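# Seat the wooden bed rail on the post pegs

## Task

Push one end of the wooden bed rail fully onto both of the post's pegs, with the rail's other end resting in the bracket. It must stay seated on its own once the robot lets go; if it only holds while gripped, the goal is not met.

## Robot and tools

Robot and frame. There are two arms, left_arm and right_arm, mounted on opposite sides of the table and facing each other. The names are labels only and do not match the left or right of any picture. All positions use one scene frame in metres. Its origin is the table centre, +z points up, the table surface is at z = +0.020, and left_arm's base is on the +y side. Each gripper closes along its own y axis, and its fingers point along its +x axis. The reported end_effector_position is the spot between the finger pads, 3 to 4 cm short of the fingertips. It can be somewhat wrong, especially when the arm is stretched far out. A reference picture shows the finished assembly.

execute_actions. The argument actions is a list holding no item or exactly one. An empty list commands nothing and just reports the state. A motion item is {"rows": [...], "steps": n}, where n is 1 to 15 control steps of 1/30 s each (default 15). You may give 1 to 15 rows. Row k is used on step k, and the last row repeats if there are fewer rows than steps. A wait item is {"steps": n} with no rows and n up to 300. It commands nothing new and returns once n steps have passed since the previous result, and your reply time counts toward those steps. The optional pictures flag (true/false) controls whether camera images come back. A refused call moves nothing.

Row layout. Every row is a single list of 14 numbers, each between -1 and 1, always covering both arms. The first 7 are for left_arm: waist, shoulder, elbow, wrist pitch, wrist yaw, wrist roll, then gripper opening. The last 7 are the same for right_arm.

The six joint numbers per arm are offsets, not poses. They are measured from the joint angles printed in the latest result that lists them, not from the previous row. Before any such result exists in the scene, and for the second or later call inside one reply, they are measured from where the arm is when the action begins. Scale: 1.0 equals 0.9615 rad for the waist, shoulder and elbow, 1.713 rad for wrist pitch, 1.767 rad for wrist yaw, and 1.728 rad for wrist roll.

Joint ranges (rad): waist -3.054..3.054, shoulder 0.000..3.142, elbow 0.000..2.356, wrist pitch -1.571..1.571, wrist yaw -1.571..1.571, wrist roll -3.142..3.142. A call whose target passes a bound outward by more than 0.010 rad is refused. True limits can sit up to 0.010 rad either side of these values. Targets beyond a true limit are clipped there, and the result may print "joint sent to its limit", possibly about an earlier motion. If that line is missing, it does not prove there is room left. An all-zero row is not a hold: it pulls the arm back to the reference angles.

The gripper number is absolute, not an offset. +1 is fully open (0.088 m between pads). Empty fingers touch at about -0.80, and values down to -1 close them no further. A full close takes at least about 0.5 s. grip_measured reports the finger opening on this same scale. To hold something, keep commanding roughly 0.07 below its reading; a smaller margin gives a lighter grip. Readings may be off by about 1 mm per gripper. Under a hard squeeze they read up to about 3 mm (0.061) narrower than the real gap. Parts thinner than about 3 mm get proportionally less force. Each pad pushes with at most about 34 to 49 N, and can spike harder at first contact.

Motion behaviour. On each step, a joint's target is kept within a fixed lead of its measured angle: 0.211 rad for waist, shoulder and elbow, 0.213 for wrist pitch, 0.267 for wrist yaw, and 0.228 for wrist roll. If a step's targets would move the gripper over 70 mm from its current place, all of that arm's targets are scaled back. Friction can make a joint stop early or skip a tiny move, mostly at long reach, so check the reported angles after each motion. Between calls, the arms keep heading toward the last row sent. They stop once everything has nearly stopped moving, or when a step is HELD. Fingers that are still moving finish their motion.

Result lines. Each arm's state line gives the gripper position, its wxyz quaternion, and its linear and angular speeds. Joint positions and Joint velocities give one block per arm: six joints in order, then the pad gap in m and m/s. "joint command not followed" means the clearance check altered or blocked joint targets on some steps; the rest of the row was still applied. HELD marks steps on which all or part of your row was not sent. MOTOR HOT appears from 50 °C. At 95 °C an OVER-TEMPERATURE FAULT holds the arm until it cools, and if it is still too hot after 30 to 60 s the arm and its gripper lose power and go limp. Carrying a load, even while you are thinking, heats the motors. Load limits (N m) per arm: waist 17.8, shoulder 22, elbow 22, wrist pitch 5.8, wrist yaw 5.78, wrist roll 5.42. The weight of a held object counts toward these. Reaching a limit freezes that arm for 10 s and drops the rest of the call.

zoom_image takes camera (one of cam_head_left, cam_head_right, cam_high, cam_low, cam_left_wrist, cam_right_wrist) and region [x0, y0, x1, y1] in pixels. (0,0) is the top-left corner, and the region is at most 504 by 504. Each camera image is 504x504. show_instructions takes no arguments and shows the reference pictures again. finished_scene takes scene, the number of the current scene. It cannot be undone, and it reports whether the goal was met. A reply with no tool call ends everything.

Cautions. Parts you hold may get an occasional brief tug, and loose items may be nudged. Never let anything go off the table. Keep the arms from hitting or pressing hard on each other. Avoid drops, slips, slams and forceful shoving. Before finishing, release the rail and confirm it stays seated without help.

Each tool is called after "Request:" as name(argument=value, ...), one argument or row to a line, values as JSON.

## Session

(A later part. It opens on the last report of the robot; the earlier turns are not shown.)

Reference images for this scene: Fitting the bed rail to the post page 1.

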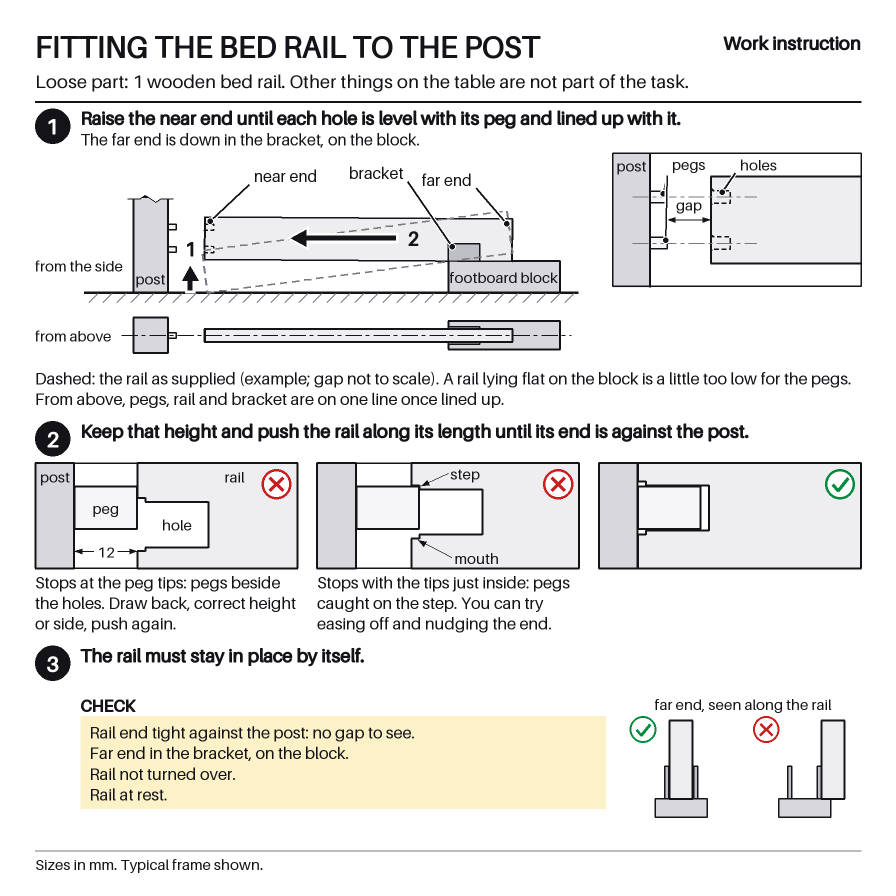

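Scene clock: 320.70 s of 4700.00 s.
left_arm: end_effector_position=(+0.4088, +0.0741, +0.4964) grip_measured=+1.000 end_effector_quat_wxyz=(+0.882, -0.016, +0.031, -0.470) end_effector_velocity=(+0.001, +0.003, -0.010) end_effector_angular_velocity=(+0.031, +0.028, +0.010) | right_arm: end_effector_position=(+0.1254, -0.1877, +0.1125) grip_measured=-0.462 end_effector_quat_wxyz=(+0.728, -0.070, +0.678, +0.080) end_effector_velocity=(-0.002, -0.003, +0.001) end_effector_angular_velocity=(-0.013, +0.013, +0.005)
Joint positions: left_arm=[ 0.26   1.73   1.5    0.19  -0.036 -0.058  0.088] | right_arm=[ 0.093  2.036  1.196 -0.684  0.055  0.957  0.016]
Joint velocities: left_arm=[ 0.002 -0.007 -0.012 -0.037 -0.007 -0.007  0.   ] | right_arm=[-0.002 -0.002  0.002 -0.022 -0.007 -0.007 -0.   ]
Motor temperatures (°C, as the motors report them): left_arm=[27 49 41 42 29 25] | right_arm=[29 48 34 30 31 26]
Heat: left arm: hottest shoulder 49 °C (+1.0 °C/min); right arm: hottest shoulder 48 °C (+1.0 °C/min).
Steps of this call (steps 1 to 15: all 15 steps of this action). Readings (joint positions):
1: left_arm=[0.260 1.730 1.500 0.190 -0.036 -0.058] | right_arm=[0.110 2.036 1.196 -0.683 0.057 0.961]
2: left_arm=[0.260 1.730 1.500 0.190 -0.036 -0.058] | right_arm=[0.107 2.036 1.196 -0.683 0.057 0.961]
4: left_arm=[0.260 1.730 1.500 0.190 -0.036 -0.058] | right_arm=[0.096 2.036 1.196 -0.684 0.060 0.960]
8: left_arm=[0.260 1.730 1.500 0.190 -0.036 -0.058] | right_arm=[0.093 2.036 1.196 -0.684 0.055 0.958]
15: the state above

In mouth at tilt ≈ +0.02. Measure lateral range.

Request:
execute_actions(
  actions=[
    {"rows":[[0,0,0,0,0,0,1,0.009,0,0,0,0,0,-0.7],[0,0,0,0,0,0,1,0.009,0,0,0,0,0,-0.7],[0,0,0,0,0,0,1,0.009,0,0,0,0,0,-0.7],[0,0,0,0,0,0,1,0.009,0,0,-0.012,0,0,-0.7]],"steps":13},
  ],
  pictures=false,
)

Request:
execute_actions(
  actions=[
    {"rows":[[0,0,0,0,0,0,1,0,0,0,0.016,0,0,-0.7]],"steps":12},
  ],
  pictures=false,
)

Scene clock: 324.70 s of 4700.00 s.
left_arm: end_effector_position=(+0.4088, +0.0741, +0.4964) grip_measured=+1.000 end_effector_quat_wxyz=(+0.882, -0.016, +0.031, -0.470) end_effector_velocity=(+0.002, +0.001, -0.006) end_effector_angular_velocity=(+0.011, +0.015, +0.010) | right_arm: end_effector_position=(+0.1243, -0.1882, +0.1125) grip_measured=-0.462 end_effector_quat_wxyz=(+0.727, -0.072, +0.678, +0.079) end_effector_velocity=(-0.004, -0.004, +0.000) end_effector_angular_velocity=(-0.018, +0.015, +0.010)
Joint positions: left_arm=[ 0.26   1.73   1.5    0.19  -0.036 -0.058  0.088] | right_arm=[ 0.096  2.036  1.196 -0.688  0.055  0.957  0.016]
Joint velocities: left_arm=[ 0.002  0.002 -0.007 -0.007 -0.007 -0.007  0.   ] | right_arm=[ 0.002 -0.002 -0.002 -0.022 -0.007 -0.007 -0.   ]
Motor temperatures (°C, as the motors report them): left_arm=[27 49 41 42 29 25] | right_arm=[29 48 34 30 31 26]
Heat: left arm: hottest shoulder 49 °C (+1.0 °C/min); right arm: hottest shoulder 48 °C (+1.0 °C/min).
Steps of this call (steps 1 to 15: the robot went on to your last target; steps 16 to 90: nothing new was sent; then 0.57 s passed at rest; steps 91 to 103: all 13 steps of this action). Readings (joint positions):
91: left_arm=[0.260 1.730 1.500 0.190 -0.036 -0.058] | right_arm=[0.094 2.036 1.196 -0.684 0.056 0.957]
92: left_arm=[0.260 1.730 1.500 0.190 -0.036 -0.058] | right_arm=[0.095 2.036 1.196 -0.684 0.057 0.957]
94: left_arm=[0.260 1.730 1.500 0.190 -0.036 -0.058] | right_arm=[0.096 2.036 1.196 -0.685 0.057 0.957]
98: left_arm=[0.260 1.730 1.500 0.190 -0.036 -0.058] | right_arm=[0.096 2.036 1.196 -0.687 0.057 0.957]
103: the state above

Scene clock: 325.10 s of 4700.00 s.
left_arm: end_effector_position=(+0.4088, +0.0741, +0.4964) grip_measured=+1.000 end_effector_quat_wxyz=(+0.882, -0.016, +0.031, -0.470) end_effector_velocity=(-0.000, +0.000, -0.001) end_effector_angular_velocity=(-0.006, +0.005, +0.005) | right_arm: end_effector_position=(+0.1248, -0.1860, +0.1126) grip_measured=-0.462 end_effector_quat_wxyz=(+0.728, -0.069, +0.678, +0.083) end_effector_velocity=(-0.003, +0.000, -0.001) end_effector_angular_velocity=(+0.008, +0.018, +0.035)
Joint positions: left_arm=[ 0.26   1.73   1.5    0.19  -0.036 -0.058  0.088] | right_arm=[ 0.096  2.036  1.196 -0.678  0.052  0.957  0.016]
Joint velocities: left_arm=[-0.002 -0.002 -0.007  0.007 -0.007 -0.007  0.   ] | right_arm=[-0.002 -0.002 -0.007  0.007 -0.022 -0.037 -0.001]
Motor temperatures (°C, as the motors report them): left_arm=[27 49 41 42 29 25] | right_arm=[29 48 34 30 31 26]
Heat: left arm: hottest shoulder 49 °C (+1.0 °C/min); right arm: hottest shoulder 48 °C (+1.0 °C/min).
Steps of this call (steps 1 to 12: all 12 steps of this action). Readings (joint positions):
1: left_arm=[0.260 1.730 1.500 0.190 -0.036 -0.058] | right_arm=[0.096 2.036 1.196 -0.687 0.055 0.957]
2: left_arm=[0.260 1.730 1.500 0.190 -0.036 -0.058] | right_arm=[0.096 2.036 1.196 -0.685 0.055 0.957]
4: left_arm=[0.260 1.730 1.500 0.190 -0.036 -0.058] | right_arm=[0.096 2.036 1.196 -0.680 0.052 0.957]
8: left_arm=[0.260 1.730 1.500 0.190 -0.036 -0.058] | right_arm=[0.096 2.036 1.196 -0.678 0.052 0.957]
12: the state above

Request:
execute_actions(
  actions=[
    {"rows":[[0,0,0,0,0,0,1,0,0,0,-0.006,0.004,0,-0.7]],"steps":12},
  ],
  pictures=false,
)

Request:
execute_actions(
  actions=[
    {"rows":[[0,0,0,0,0,0,1,-0.015,0,0,0,0.008,0,-0.7],[0,0,0,0,0,0,1,-0.035,0,0,0,0.018,0,-0.7]],"steps":15},
  ],
  pictures=false,
)

Scene clock: 329.57 s of 4700.00 s.
left_arm: end_effector_position=(+0.4088, +0.0741, +0.4964) grip_measured=+1.000 end_effector_quat_wxyz=(+0.882, -0.016, +0.031, -0.470) end_effector_velocity=(+0.000, -0.001, -0.004) end_effector_angular_velocity=(+0.006, +0.012, +0.005) | right_arm: end_effector_position=(+0.1244, -0.1875, +0.1124) grip_measured=-0.462 end_effector_quat_wxyz=(+0.727, -0.071, +0.678, +0.081) end_effector_velocity=(-0.004, -0.003, -0.003) end_effector_angular_velocity=(-0.008, +0.027, +0.006)
Joint positions: left_arm=[ 0.26   1.73   1.5    0.19  -0.036 -0.058  0.088] | right_arm=[ 0.096  2.036  1.195 -0.685  0.053  0.957  0.016]
Joint velocities: left_arm=[-0.002  0.002 -0.002 -0.007 -0.007 -0.007  0.   ] | right_arm=[-0.002  0.002 -0.007 -0.007 -0.022 -0.007 -0.   ]
Motor temperatures (°C, as the motors report them): left_arm=[27 49 41 42 29 25] | right_arm=[28 48 34 31 30 26]
Heat: left arm: hottest shoulder 49 °C (+1.0 °C/min); right arm: hottest shoulder 48 °C (+1.0 °C/min).
Steps of this call (steps 1 to 15: the robot went on to your last target; steps 16 to 90: nothing new was sent; then 1.07 s passed at rest; steps 91 to 102: all 12 steps of this action). Readings (joint positions):
91: left_arm=[0.260 1.730 1.500 0.190 -0.036 -0.058] | right_arm=[0.096 2.036 1.195 -0.679 0.052 0.957]
92: left_arm=[0.260 1.730 1.500 0.190 -0.036 -0.058] | right_arm=[0.096 2.036 1.195 -0.680 0.052 0.957]
94: left_arm=[0.260 1.730 1.500 0.190 -0.036 -0.058] | right_arm=[0.096 2.036 1.195 -0.681 0.052 0.957]
98: left_arm=[0.260 1.730 1.500 0.190 -0.036 -0.058] | right_arm=[0.096 2.036 1.195 -0.684 0.053 0.957]
102: the state above

Scene clock: 330.07 s of 4700.00 s.
left_arm: end_effector_position=(+0.4088, +0.0741, +0.4964) grip_measured=+1.000 end_effector_quat_wxyz=(+0.882, -0.016, +0.031, -0.470) end_effector_velocity=(-0.001, +0.001, -0.005) end_effector_angular_velocity=(+0.015, +0.017, +0.005) | right_arm: end_effector_position=(+0.1256, -0.1881, +0.1124) grip_measured=-0.462 end_effector_quat_wxyz=(+0.726, -0.069, +0.680, +0.079) end_effector_velocity=(-0.004, -0.004, +0.000) end_effector_angular_velocity=(-0.018, +0.015, +0.010)
Joint positions: left_arm=[ 0.26   1.73   1.5    0.19  -0.036 -0.058  0.088] | right_arm=[ 0.09   2.036  1.195 -0.685  0.05   0.957  0.016]
Joint velocities: left_arm=[-0.002 -0.002 -0.002 -0.022 -0.007 -0.007  0.   ] | right_arm=[ 0.002 -0.002 -0.002 -0.022 -0.007 -0.007  0.   ]
Motor temperatures (°C, as the motors report them): left_arm=[27 49 41 42 29 25] | right_arm=[28 48 34 31 30 26]
Heat: left arm: hottest shoulder 49 °C (+1.0 °C/min); right arm: hottest shoulder 48 °C (+1.0 °C/min).
Steps of this call (steps 1 to 15: all 15 steps of this action). Readings (joint positions):
1: left_arm=[0.260 1.730 1.500 0.190 -0.036 -0.058] | right_arm=[0.095 2.036 1.195 -0.685 0.054 0.957]
2: left_arm=[0.260 1.730 1.500 0.190 -0.036 -0.058] | right_arm=[0.093 2.036 1.195 -0.685 0.053 0.957]
4: left_arm=[0.260 1.730 1.500 0.190 -0.036 -0.058] | right_arm=[0.090 2.036 1.195 -0.685 0.050 0.957]
8: left_arm=[0.260 1.730 1.500 0.190 -0.036 -0.058] | right_arm=[0.090 2.036 1.195 -0.685 0.050 0.957]
15: the state above

Request:
execute_actions(
  actions=[
    {"rows":[[0,0,0,0,0,0,1,0.011,0,0,0,0.005,0,-0.7],[0,0,0,0,0,0,1,0.011,0,0,0,0.005,0,-0.7],[0,0,0,0,0,0,1,0.011,0,0,0,0.005,0,-0.7],[0,0,0,0,0,0,1,0.011,0,0,0.006,0.005,0,-0.7]],"steps":12},
  ],
  pictures=false,
)

Request:
execute_actions(
  actions=[
    {"rows":[[0,0,0,0,0,0,1,-0.015,0,0,0,0.008,0,-0.7],[0,0,0,0,0,0,1,-0.035,0,0,0,0.018,0,-0.7]],"steps":15},
  ],
  pictures=false,
)

Scene clock: 334.57 s of 4700.00 s.
left_arm: end_effector_position=(+0.4088, +0.0741, +0.4964) grip_measured=+1.000 end_effector_quat_wxyz=(+0.882, -0.016, +0.031, -0.470) end_effector_velocity=(-0.002, -0.002, -0.004) end_effector_angular_velocity=(+0.006, +0.012, +0.000) | right_arm: end_effector_position=(+0.1250, -0.1869, +0.1125) grip_measured=-0.462 end_effector_quat_wxyz=(+0.728, -0.070, +0.677, +0.081) end_effector_velocity=(-0.003, +0.002, +0.000) end_effector_angular_velocity=(+0.008, +0.003, +0.030)
Joint positions: left_arm=[ 0.26   1.73   1.5    0.19  -0.036 -0.058  0.088] | right_arm=[ 0.096  2.036  1.195 -0.681  0.056  0.957  0.016]
Joint velocities: left_arm=[-0.007  0.002 -0.002 -0.007 -0.007 -0.007  0.   ] | right_arm=[ 0.007 -0.002 -0.002  0.007 -0.007 -0.022 -0.   ]
Motor temperatures (°C, as the motors report them): left_arm=[27 49 41 42 29 25] | right_arm=[28 48 34 30 31 26]
Heat: left arm: hottest shoulder 49 °C (+1.0 °C/min); right arm: hottest shoulder 48 °C (+1.0 °C/min).
Steps of this call (steps 1 to 15: the robot went on to your last target; steps 16 to 90: nothing new was sent; then 1.10 s passed at rest; steps 91 to 102: all 12 steps of this action). Readings (joint positions):
91: left_arm=[0.260 1.730 1.500 0.190 -0.036 -0.058] | right_arm=[0.092 2.036 1.195 -0.685 0.052 0.957]
92: left_arm=[0.260 1.730 1.500 0.190 -0.036 -0.058] | right_arm=[0.094 2.036 1.195 -0.685 0.055 0.957]
94: left_arm=[0.260 1.730 1.500 0.190 -0.036 -0.058] | right_arm=[0.094 2.036 1.195 -0.685 0.056 0.957]
98: left_arm=[0.260 1.730 1.500 0.190 -0.036 -0.058] | right_arm=[0.095 2.036 1.195 -0.683 0.056 0.957]
102: the state above

Scene clock: 335.07 s of 4700.00 s.
left_arm: end_effector_position=(+0.4088, +0.0741, +0.4964) grip_measured=+1.000 end_effector_quat_wxyz=(+0.882, -0.016, +0.031, -0.470) end_effector_velocity=(-0.002, -0.002, -0.004) end_effector_angular_velocity=(+0.006, +0.013, -0.009) | right_arm: end_effector_position=(+0.1276, -0.1872, +0.1125) grip_measured=-0.462 end_effector_quat_wxyz=(+0.728, -0.066, +0.677, +0.080) end_effector_velocity=(-0.000, -0.002, +0.002) end_effector_angular_velocity=(-0.005, -0.006, -0.005)
Joint positions: left_arm=[ 0.26   1.73   1.5    0.19  -0.036 -0.058  0.088] | right_arm=[ 0.088  2.036  1.195 -0.677  0.053  0.956  0.016]
Joint velocities: left_arm=[-0.002  0.002 -0.002 -0.007  0.007 -0.007  0.   ] | right_arm=[ 0.002 -0.007 -0.002 -0.007  0.007  0.007 -0.   ]
Motor temperatures (°C, as the motors report them): left_arm=[27 49 41 42 29 25] | right_arm=[28 48 34 30 31 26]
Heat: left arm: hottest shoulder 49 °C (+1.0 °C/min); right arm: hottest shoulder 48 °C (+1.0 °C/min).
Steps of this call (steps 1 to 15: all 15 steps of this action). Readings (joint positions):
1: left_arm=[0.260 1.730 1.500 0.190 -0.036 -0.058] | right_arm=[0.095 2.036 1.195 -0.681 0.056 0.957]
2: left_arm=[0.260 1.730 1.500 0.190 -0.036 -0.058] | right_arm=[0.094 2.036 1.195 -0.681 0.054 0.957]
4: left_arm=[0.260 1.730 1.500 0.190 -0.036 -0.058] | right_arm=[0.089 2.036 1.195 -0.679 0.053 0.957]
8: left_arm=[0.260 1.730 1.500 0.190 -0.036 -0.058] | right_arm=[0.088 2.036 1.195 -0.677 0.053 0.956]
15: the state above

Entering. Push on with an outward component.

Request:
execute_actions(
  actions=[
    {"rows":[[0,0,0,0,0,0,1,-0.03,0.01,0.02,0.004,0.018,-0.008,-0.7],[0,0,0,0,0,0,1,-0.05,0.015,0.03,0.004,0.028,-0.015,-0.7]],"steps":15},
  ],
  pictures=false,
)

Scene clock: 337.80 s of 4700.00 s.
left_arm: end_effector_position=(+0.4088, +0.0741, +0.4964) grip_measured=+1.000 end_effector_quat_wxyz=(+0.882, -0.016, +0.031, -0.470) end_effector_velocity=(+0.001, +0.002, -0.001) end_effector_angular_velocity=(+0.003, +0.009, +0.020) | right_arm: end_effector_position=(+0.1359, -0.1857, +0.1127) grip_measured=-0.462 end_effector_quat_wxyz=(+0.731, -0.065, +0.674, +0.084) end_effector_velocity=(-0.001, -0.001, -0.000) end_effector_angular_velocity=(-0.005, +0.009, +0.020)
Joint positions: left_arm=[ 0.26   1.73   1.5    0.19  -0.036 -0.058  0.088] | right_arm=[ 0.069  2.043  1.207 -0.67   0.056  0.935  0.016]
Joint velocities: left_arm=[-0.002 -0.002 -0.002 -0.007 -0.022 -0.007  0.   ] | right_arm=[-0.002  0.002  0.002 -0.007 -0.007 -0.022 -0.   ]
Motor temperatures (°C, as the motors report them): left_arm=[27 49 41 42 29 25] | right_arm=[29 48 34 30 31 26]
Heat: left arm: hottest shoulder 49 °C (+1.0 °C/min); right arm: hottest shoulder 48 °C (+1.0 °C/min).
Steps of this call (steps 1 to 15: the robot went on to your last target; steps 16 to 67: nothing new was sent; steps 68 to 82: all 15 steps of this action). Readings (joint positions):
68: left_arm=[0.260 1.730 1.500 0.190 -0.036 -0.058] | right_arm=[0.087 2.036 1.195 -0.677 0.053 0.954]
69: left_arm=[0.260 1.730 1.500 0.190 -0.036 -0.058] | right_arm=[0.085 2.038 1.197 -0.677 0.054 0.949]
71: left_arm=[0.260 1.730 1.500 0.190 -0.036 -0.058] | right_arm=[0.075 2.041 1.203 -0.672 0.058 0.941]
75: left_arm=[0.260 1.730 1.500 0.190 -0.036 -0.058] | right_arm=[0.069 2.043 1.207 -0.670 0.056 0.935]
82: the state above

x went from 0.1235 at tip contact to 0.1359, so it is fully in. Release and lift.

Request:
execute_actions(
  actions=[
    {"rows":[[0,0,0,0,0,0,1,0,0,0,0,0,0,1]],"steps":15},
  ],
  pictures=false,
)

Request:
execute_actions(
  actions=[
    {"rows":[[0,0,0,0,0,0,1,0,-0.2,0.14,-0.2,0,0,1]],"steps":15},
  ],
  pictures=false,
)

Request:
execute_actions(
  actions=[
    {"steps":30},
  ],
)

Scene clock: 341.90 s of 4700.00 s.
left_arm: end_effector_position=(+0.4088, +0.0741, +0.4964) grip_measured=+1.000 end_effector_quat_wxyz=(+0.882, -0.016, +0.031, -0.470) end_effector_velocity=(-0.001, +0.001, -0.004) end_effector_angular_velocity=(+0.006, +0.012, +0.005) | right_arm: end_effector_position=(+0.1368, -0.1861, +0.1128) grip_measured=+0.992 end_effector_quat_wxyz=(+0.732, -0.065, +0.673, +0.083) end_effector_velocity=(-0.001, -0.006, -0.002) end_effector_angular_velocity=(-0.029, +0.004, +0.019)
Joint positions: left_arm=[ 0.26   1.73   1.5    0.19  -0.036 -0.058  0.088] | right_arm=[ 0.068  2.043  1.207 -0.67   0.06   0.935  0.088]
Joint velocities: left_arm=[-0.002 -0.002 -0.007 -0.007 -0.007 -0.007  0.   ] | right_arm=[-0.002  0.002 -0.002 -0.022  0.007 -0.022  0.014]
Motor temperatures (°C, as the motors report them): left_arm=[27 49 41 42 29 25] | right_arm=[29 48 35 30 31 26]
Heat: left arm: hottest shoulder 49 °C (+1.0 °C/min); right arm: hottest shoulder 48 °C (+1.0 °C/min).
Steps of this call (steps 1 to 15: the robot went on to your last target; steps 16 to 90: nothing new was sent; then 0.60 s passed at rest; steps 91 to 105: all 15 steps of this action). Readings (joint positions):
91: left_arm=[0.260 1.730 1.500 0.190 -0.036 -0.058] | right_arm=[0.071 2.043 1.207 -0.670 0.062 0.935]
92: left_arm=[0.260 1.730 1.500 0.190 -0.036 -0.058] | right_arm=[0.070 2.043 1.207 -0.670 0.071 0.935]
94: left_arm=[0.260 1.730 1.500 0.190 -0.036 -0.058] | right_arm=[0.068 2.043 1.207 -0.670 0.070 0.935]
98: left_arm=[0.260 1.730 1.500 0.190 -0.036 -0.058] | right_arm=[0.068 2.043 1.207 -0.670 0.061 0.935]
105: the state above

Scene clock: 342.40 s of 4700.00 s.
left_arm: end_effector_position=(+0.4088, +0.0741, +0.4964) grip_measured=+1.000 end_effector_quat_wxyz=(+0.882, -0.016, +0.031, -0.470) end_effector_velocity=(-0.001, +0.001, -0.001) end_effector_angular_velocity=(+0.002, +0.010, +0.005) | right_arm: end_effector_position=(+0.1307, -0.1993, +0.2074) grip_measured=+1.000 end_effector_quat_wxyz=(+0.731, -0.066, +0.674, +0.081) end_effector_velocity=(-0.003, -0.006, -0.001) end_effector_angular_velocity=(-0.022, +0.018, +0.005)
Joint positions: left_arm=[ 0.26   1.73   1.5    0.19  -0.036 -0.058  0.088] | right_arm=[ 0.068  1.847  1.342 -1.007  0.059  0.935  0.088]
Joint velocities: left_arm=[-0.002 -0.002 -0.002 -0.007 -0.007 -0.007  0.   ] | right_arm=[-0.002 -0.002 -0.007 -0.022 -0.007 -0.007  0.   ]
Motor temperatures (°C, as the motors report them): left_arm=[27 49 41 42 29 25] | right_arm=[29 48 35 30 31 26]
Heat: left arm: hottest shoulder 49 °C (+1.0 °C/min); right arm: hottest shoulder 48 °C (+1.0 °C/min).
Steps of this call (steps 1 to 15: all 15 steps of this action). Readings (joint positions):
1: left_arm=[0.260 1.730 1.500 0.190 -0.036 -0.058] | right_arm=[0.068 2.029 1.223 -0.712 0.059 0.935]
2: left_arm=[0.260 1.730 1.500 0.190 -0.036 -0.058] | right_arm=[0.068 2.012 1.238 -0.771 0.059 0.935]
4: left_arm=[0.260 1.730 1.500 0.190 -0.036 -0.058] | right_arm=[0.068 1.951 1.275 -0.884 0.059 0.935]
8: left_arm=[0.260 1.730 1.500 0.190 -0.036 -0.058] | right_arm=[0.068 1.853 1.337 -0.976 0.059 0.935]
15: the state above

Scene clock: 343.40 s of 4700.00 s.
left_arm: end_effector_position=(+0.4088, +0.0741, +0.4964) grip_measured=+1.000 end_effector_quat_wxyz=(+0.882, -0.016, +0.031, -0.470) end_effector_velocity=(+0.001, +0.002, -0.001) end_effector_angular_velocity=(+0.003, +0.009, +0.020) | right_arm: end_effector_position=(+0.1304, -0.2000, +0.2073) grip_measured=+1.000 end_effector_quat_wxyz=(+0.730, -0.068, +0.675, +0.080) end_effector_velocity=(+0.002, +0.000, +0.000) end_effector_angular_velocity=(+0.002, -0.010, +0.019)
Joint positions: left_arm=[ 0.26   1.73   1.5    0.19  -0.036 -0.058  0.088] | right_arm=[ 0.068  1.847  1.342 -1.011  0.059  0.935  0.088]
Joint velocities: left_arm=[-0.002 -0.002 -0.002 -0.007 -0.022 -0.007  0.   ] | right_arm=[-0.002 -0.002 -0.002  0.007  0.007 -0.022  0.   ]
Motor temperatures (°C, as the motors report them): left_arm=[27 49 41 42 29 25] | right_arm=[29 48 35 30 31 26]
Heat: left arm: hottest shoulder 49 °C (+1.0 °C/min); right arm: hottest shoulder 48 °C (+1.0 °C/min).
Steps of this call (steps 1 to 15: the robot went on to your last target; steps 16 to 30: nothing new was sent). Readings (joint positions):
1: left_arm=[0.260 1.730 1.500 0.190 -0.036 -0.058] | right_arm=[0.068 1.847 1.342 -1.008 0.059 0.935]
2: left_arm=[0.260 1.730 1.500 0.190 -0.036 -0.058] | right_arm=[0.068 1.847 1.342 -1.009 0.059 0.935]
4: left_arm=[0.260 1.730 1.500 0.190 -0.036 -0.058] | right_arm=[0.068 1.847 1.342 -1.011 0.059 0.935]
8: left_arm=[0.260 1.730 1.500 0.190 -0.036 -0.058] | right_arm=[0.068 1.847 1.342 -1.011 0.059 0.935]
30: the state above
All arms were judged still, so your last target was given up. Only a new action makes them travel on or press farther. Fingers that are still opening or closing keep moving.

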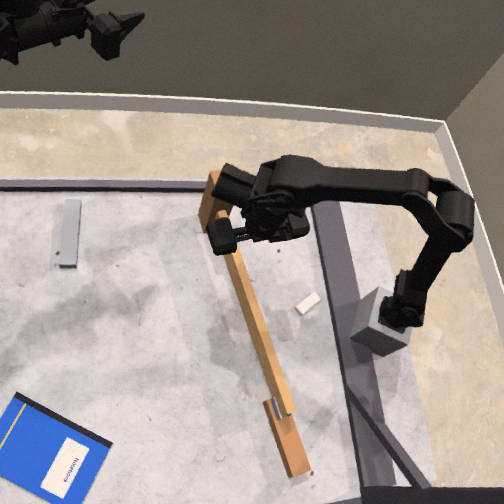

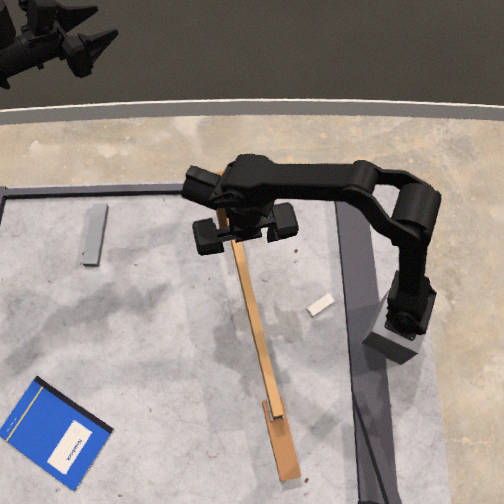

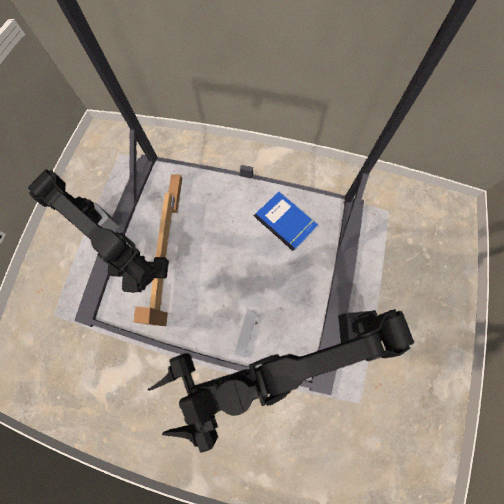

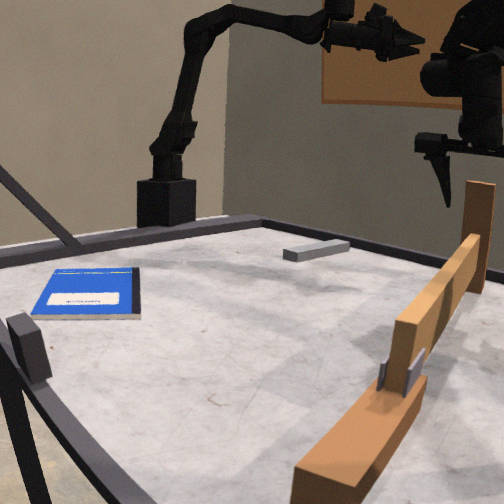

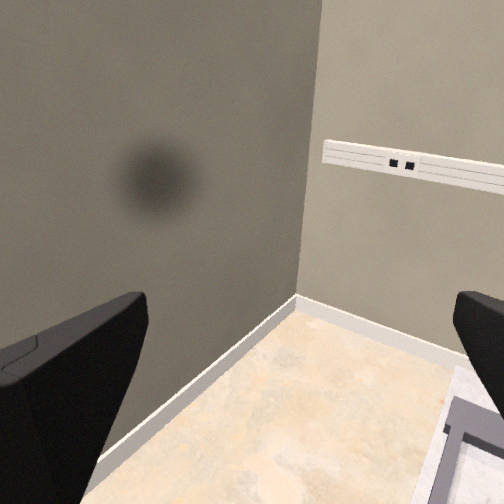

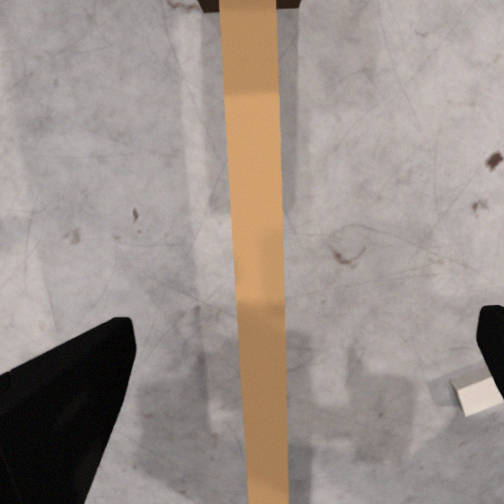

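Request:
finished_scene(
  scene=2,
)

The scene is finished: the task was done.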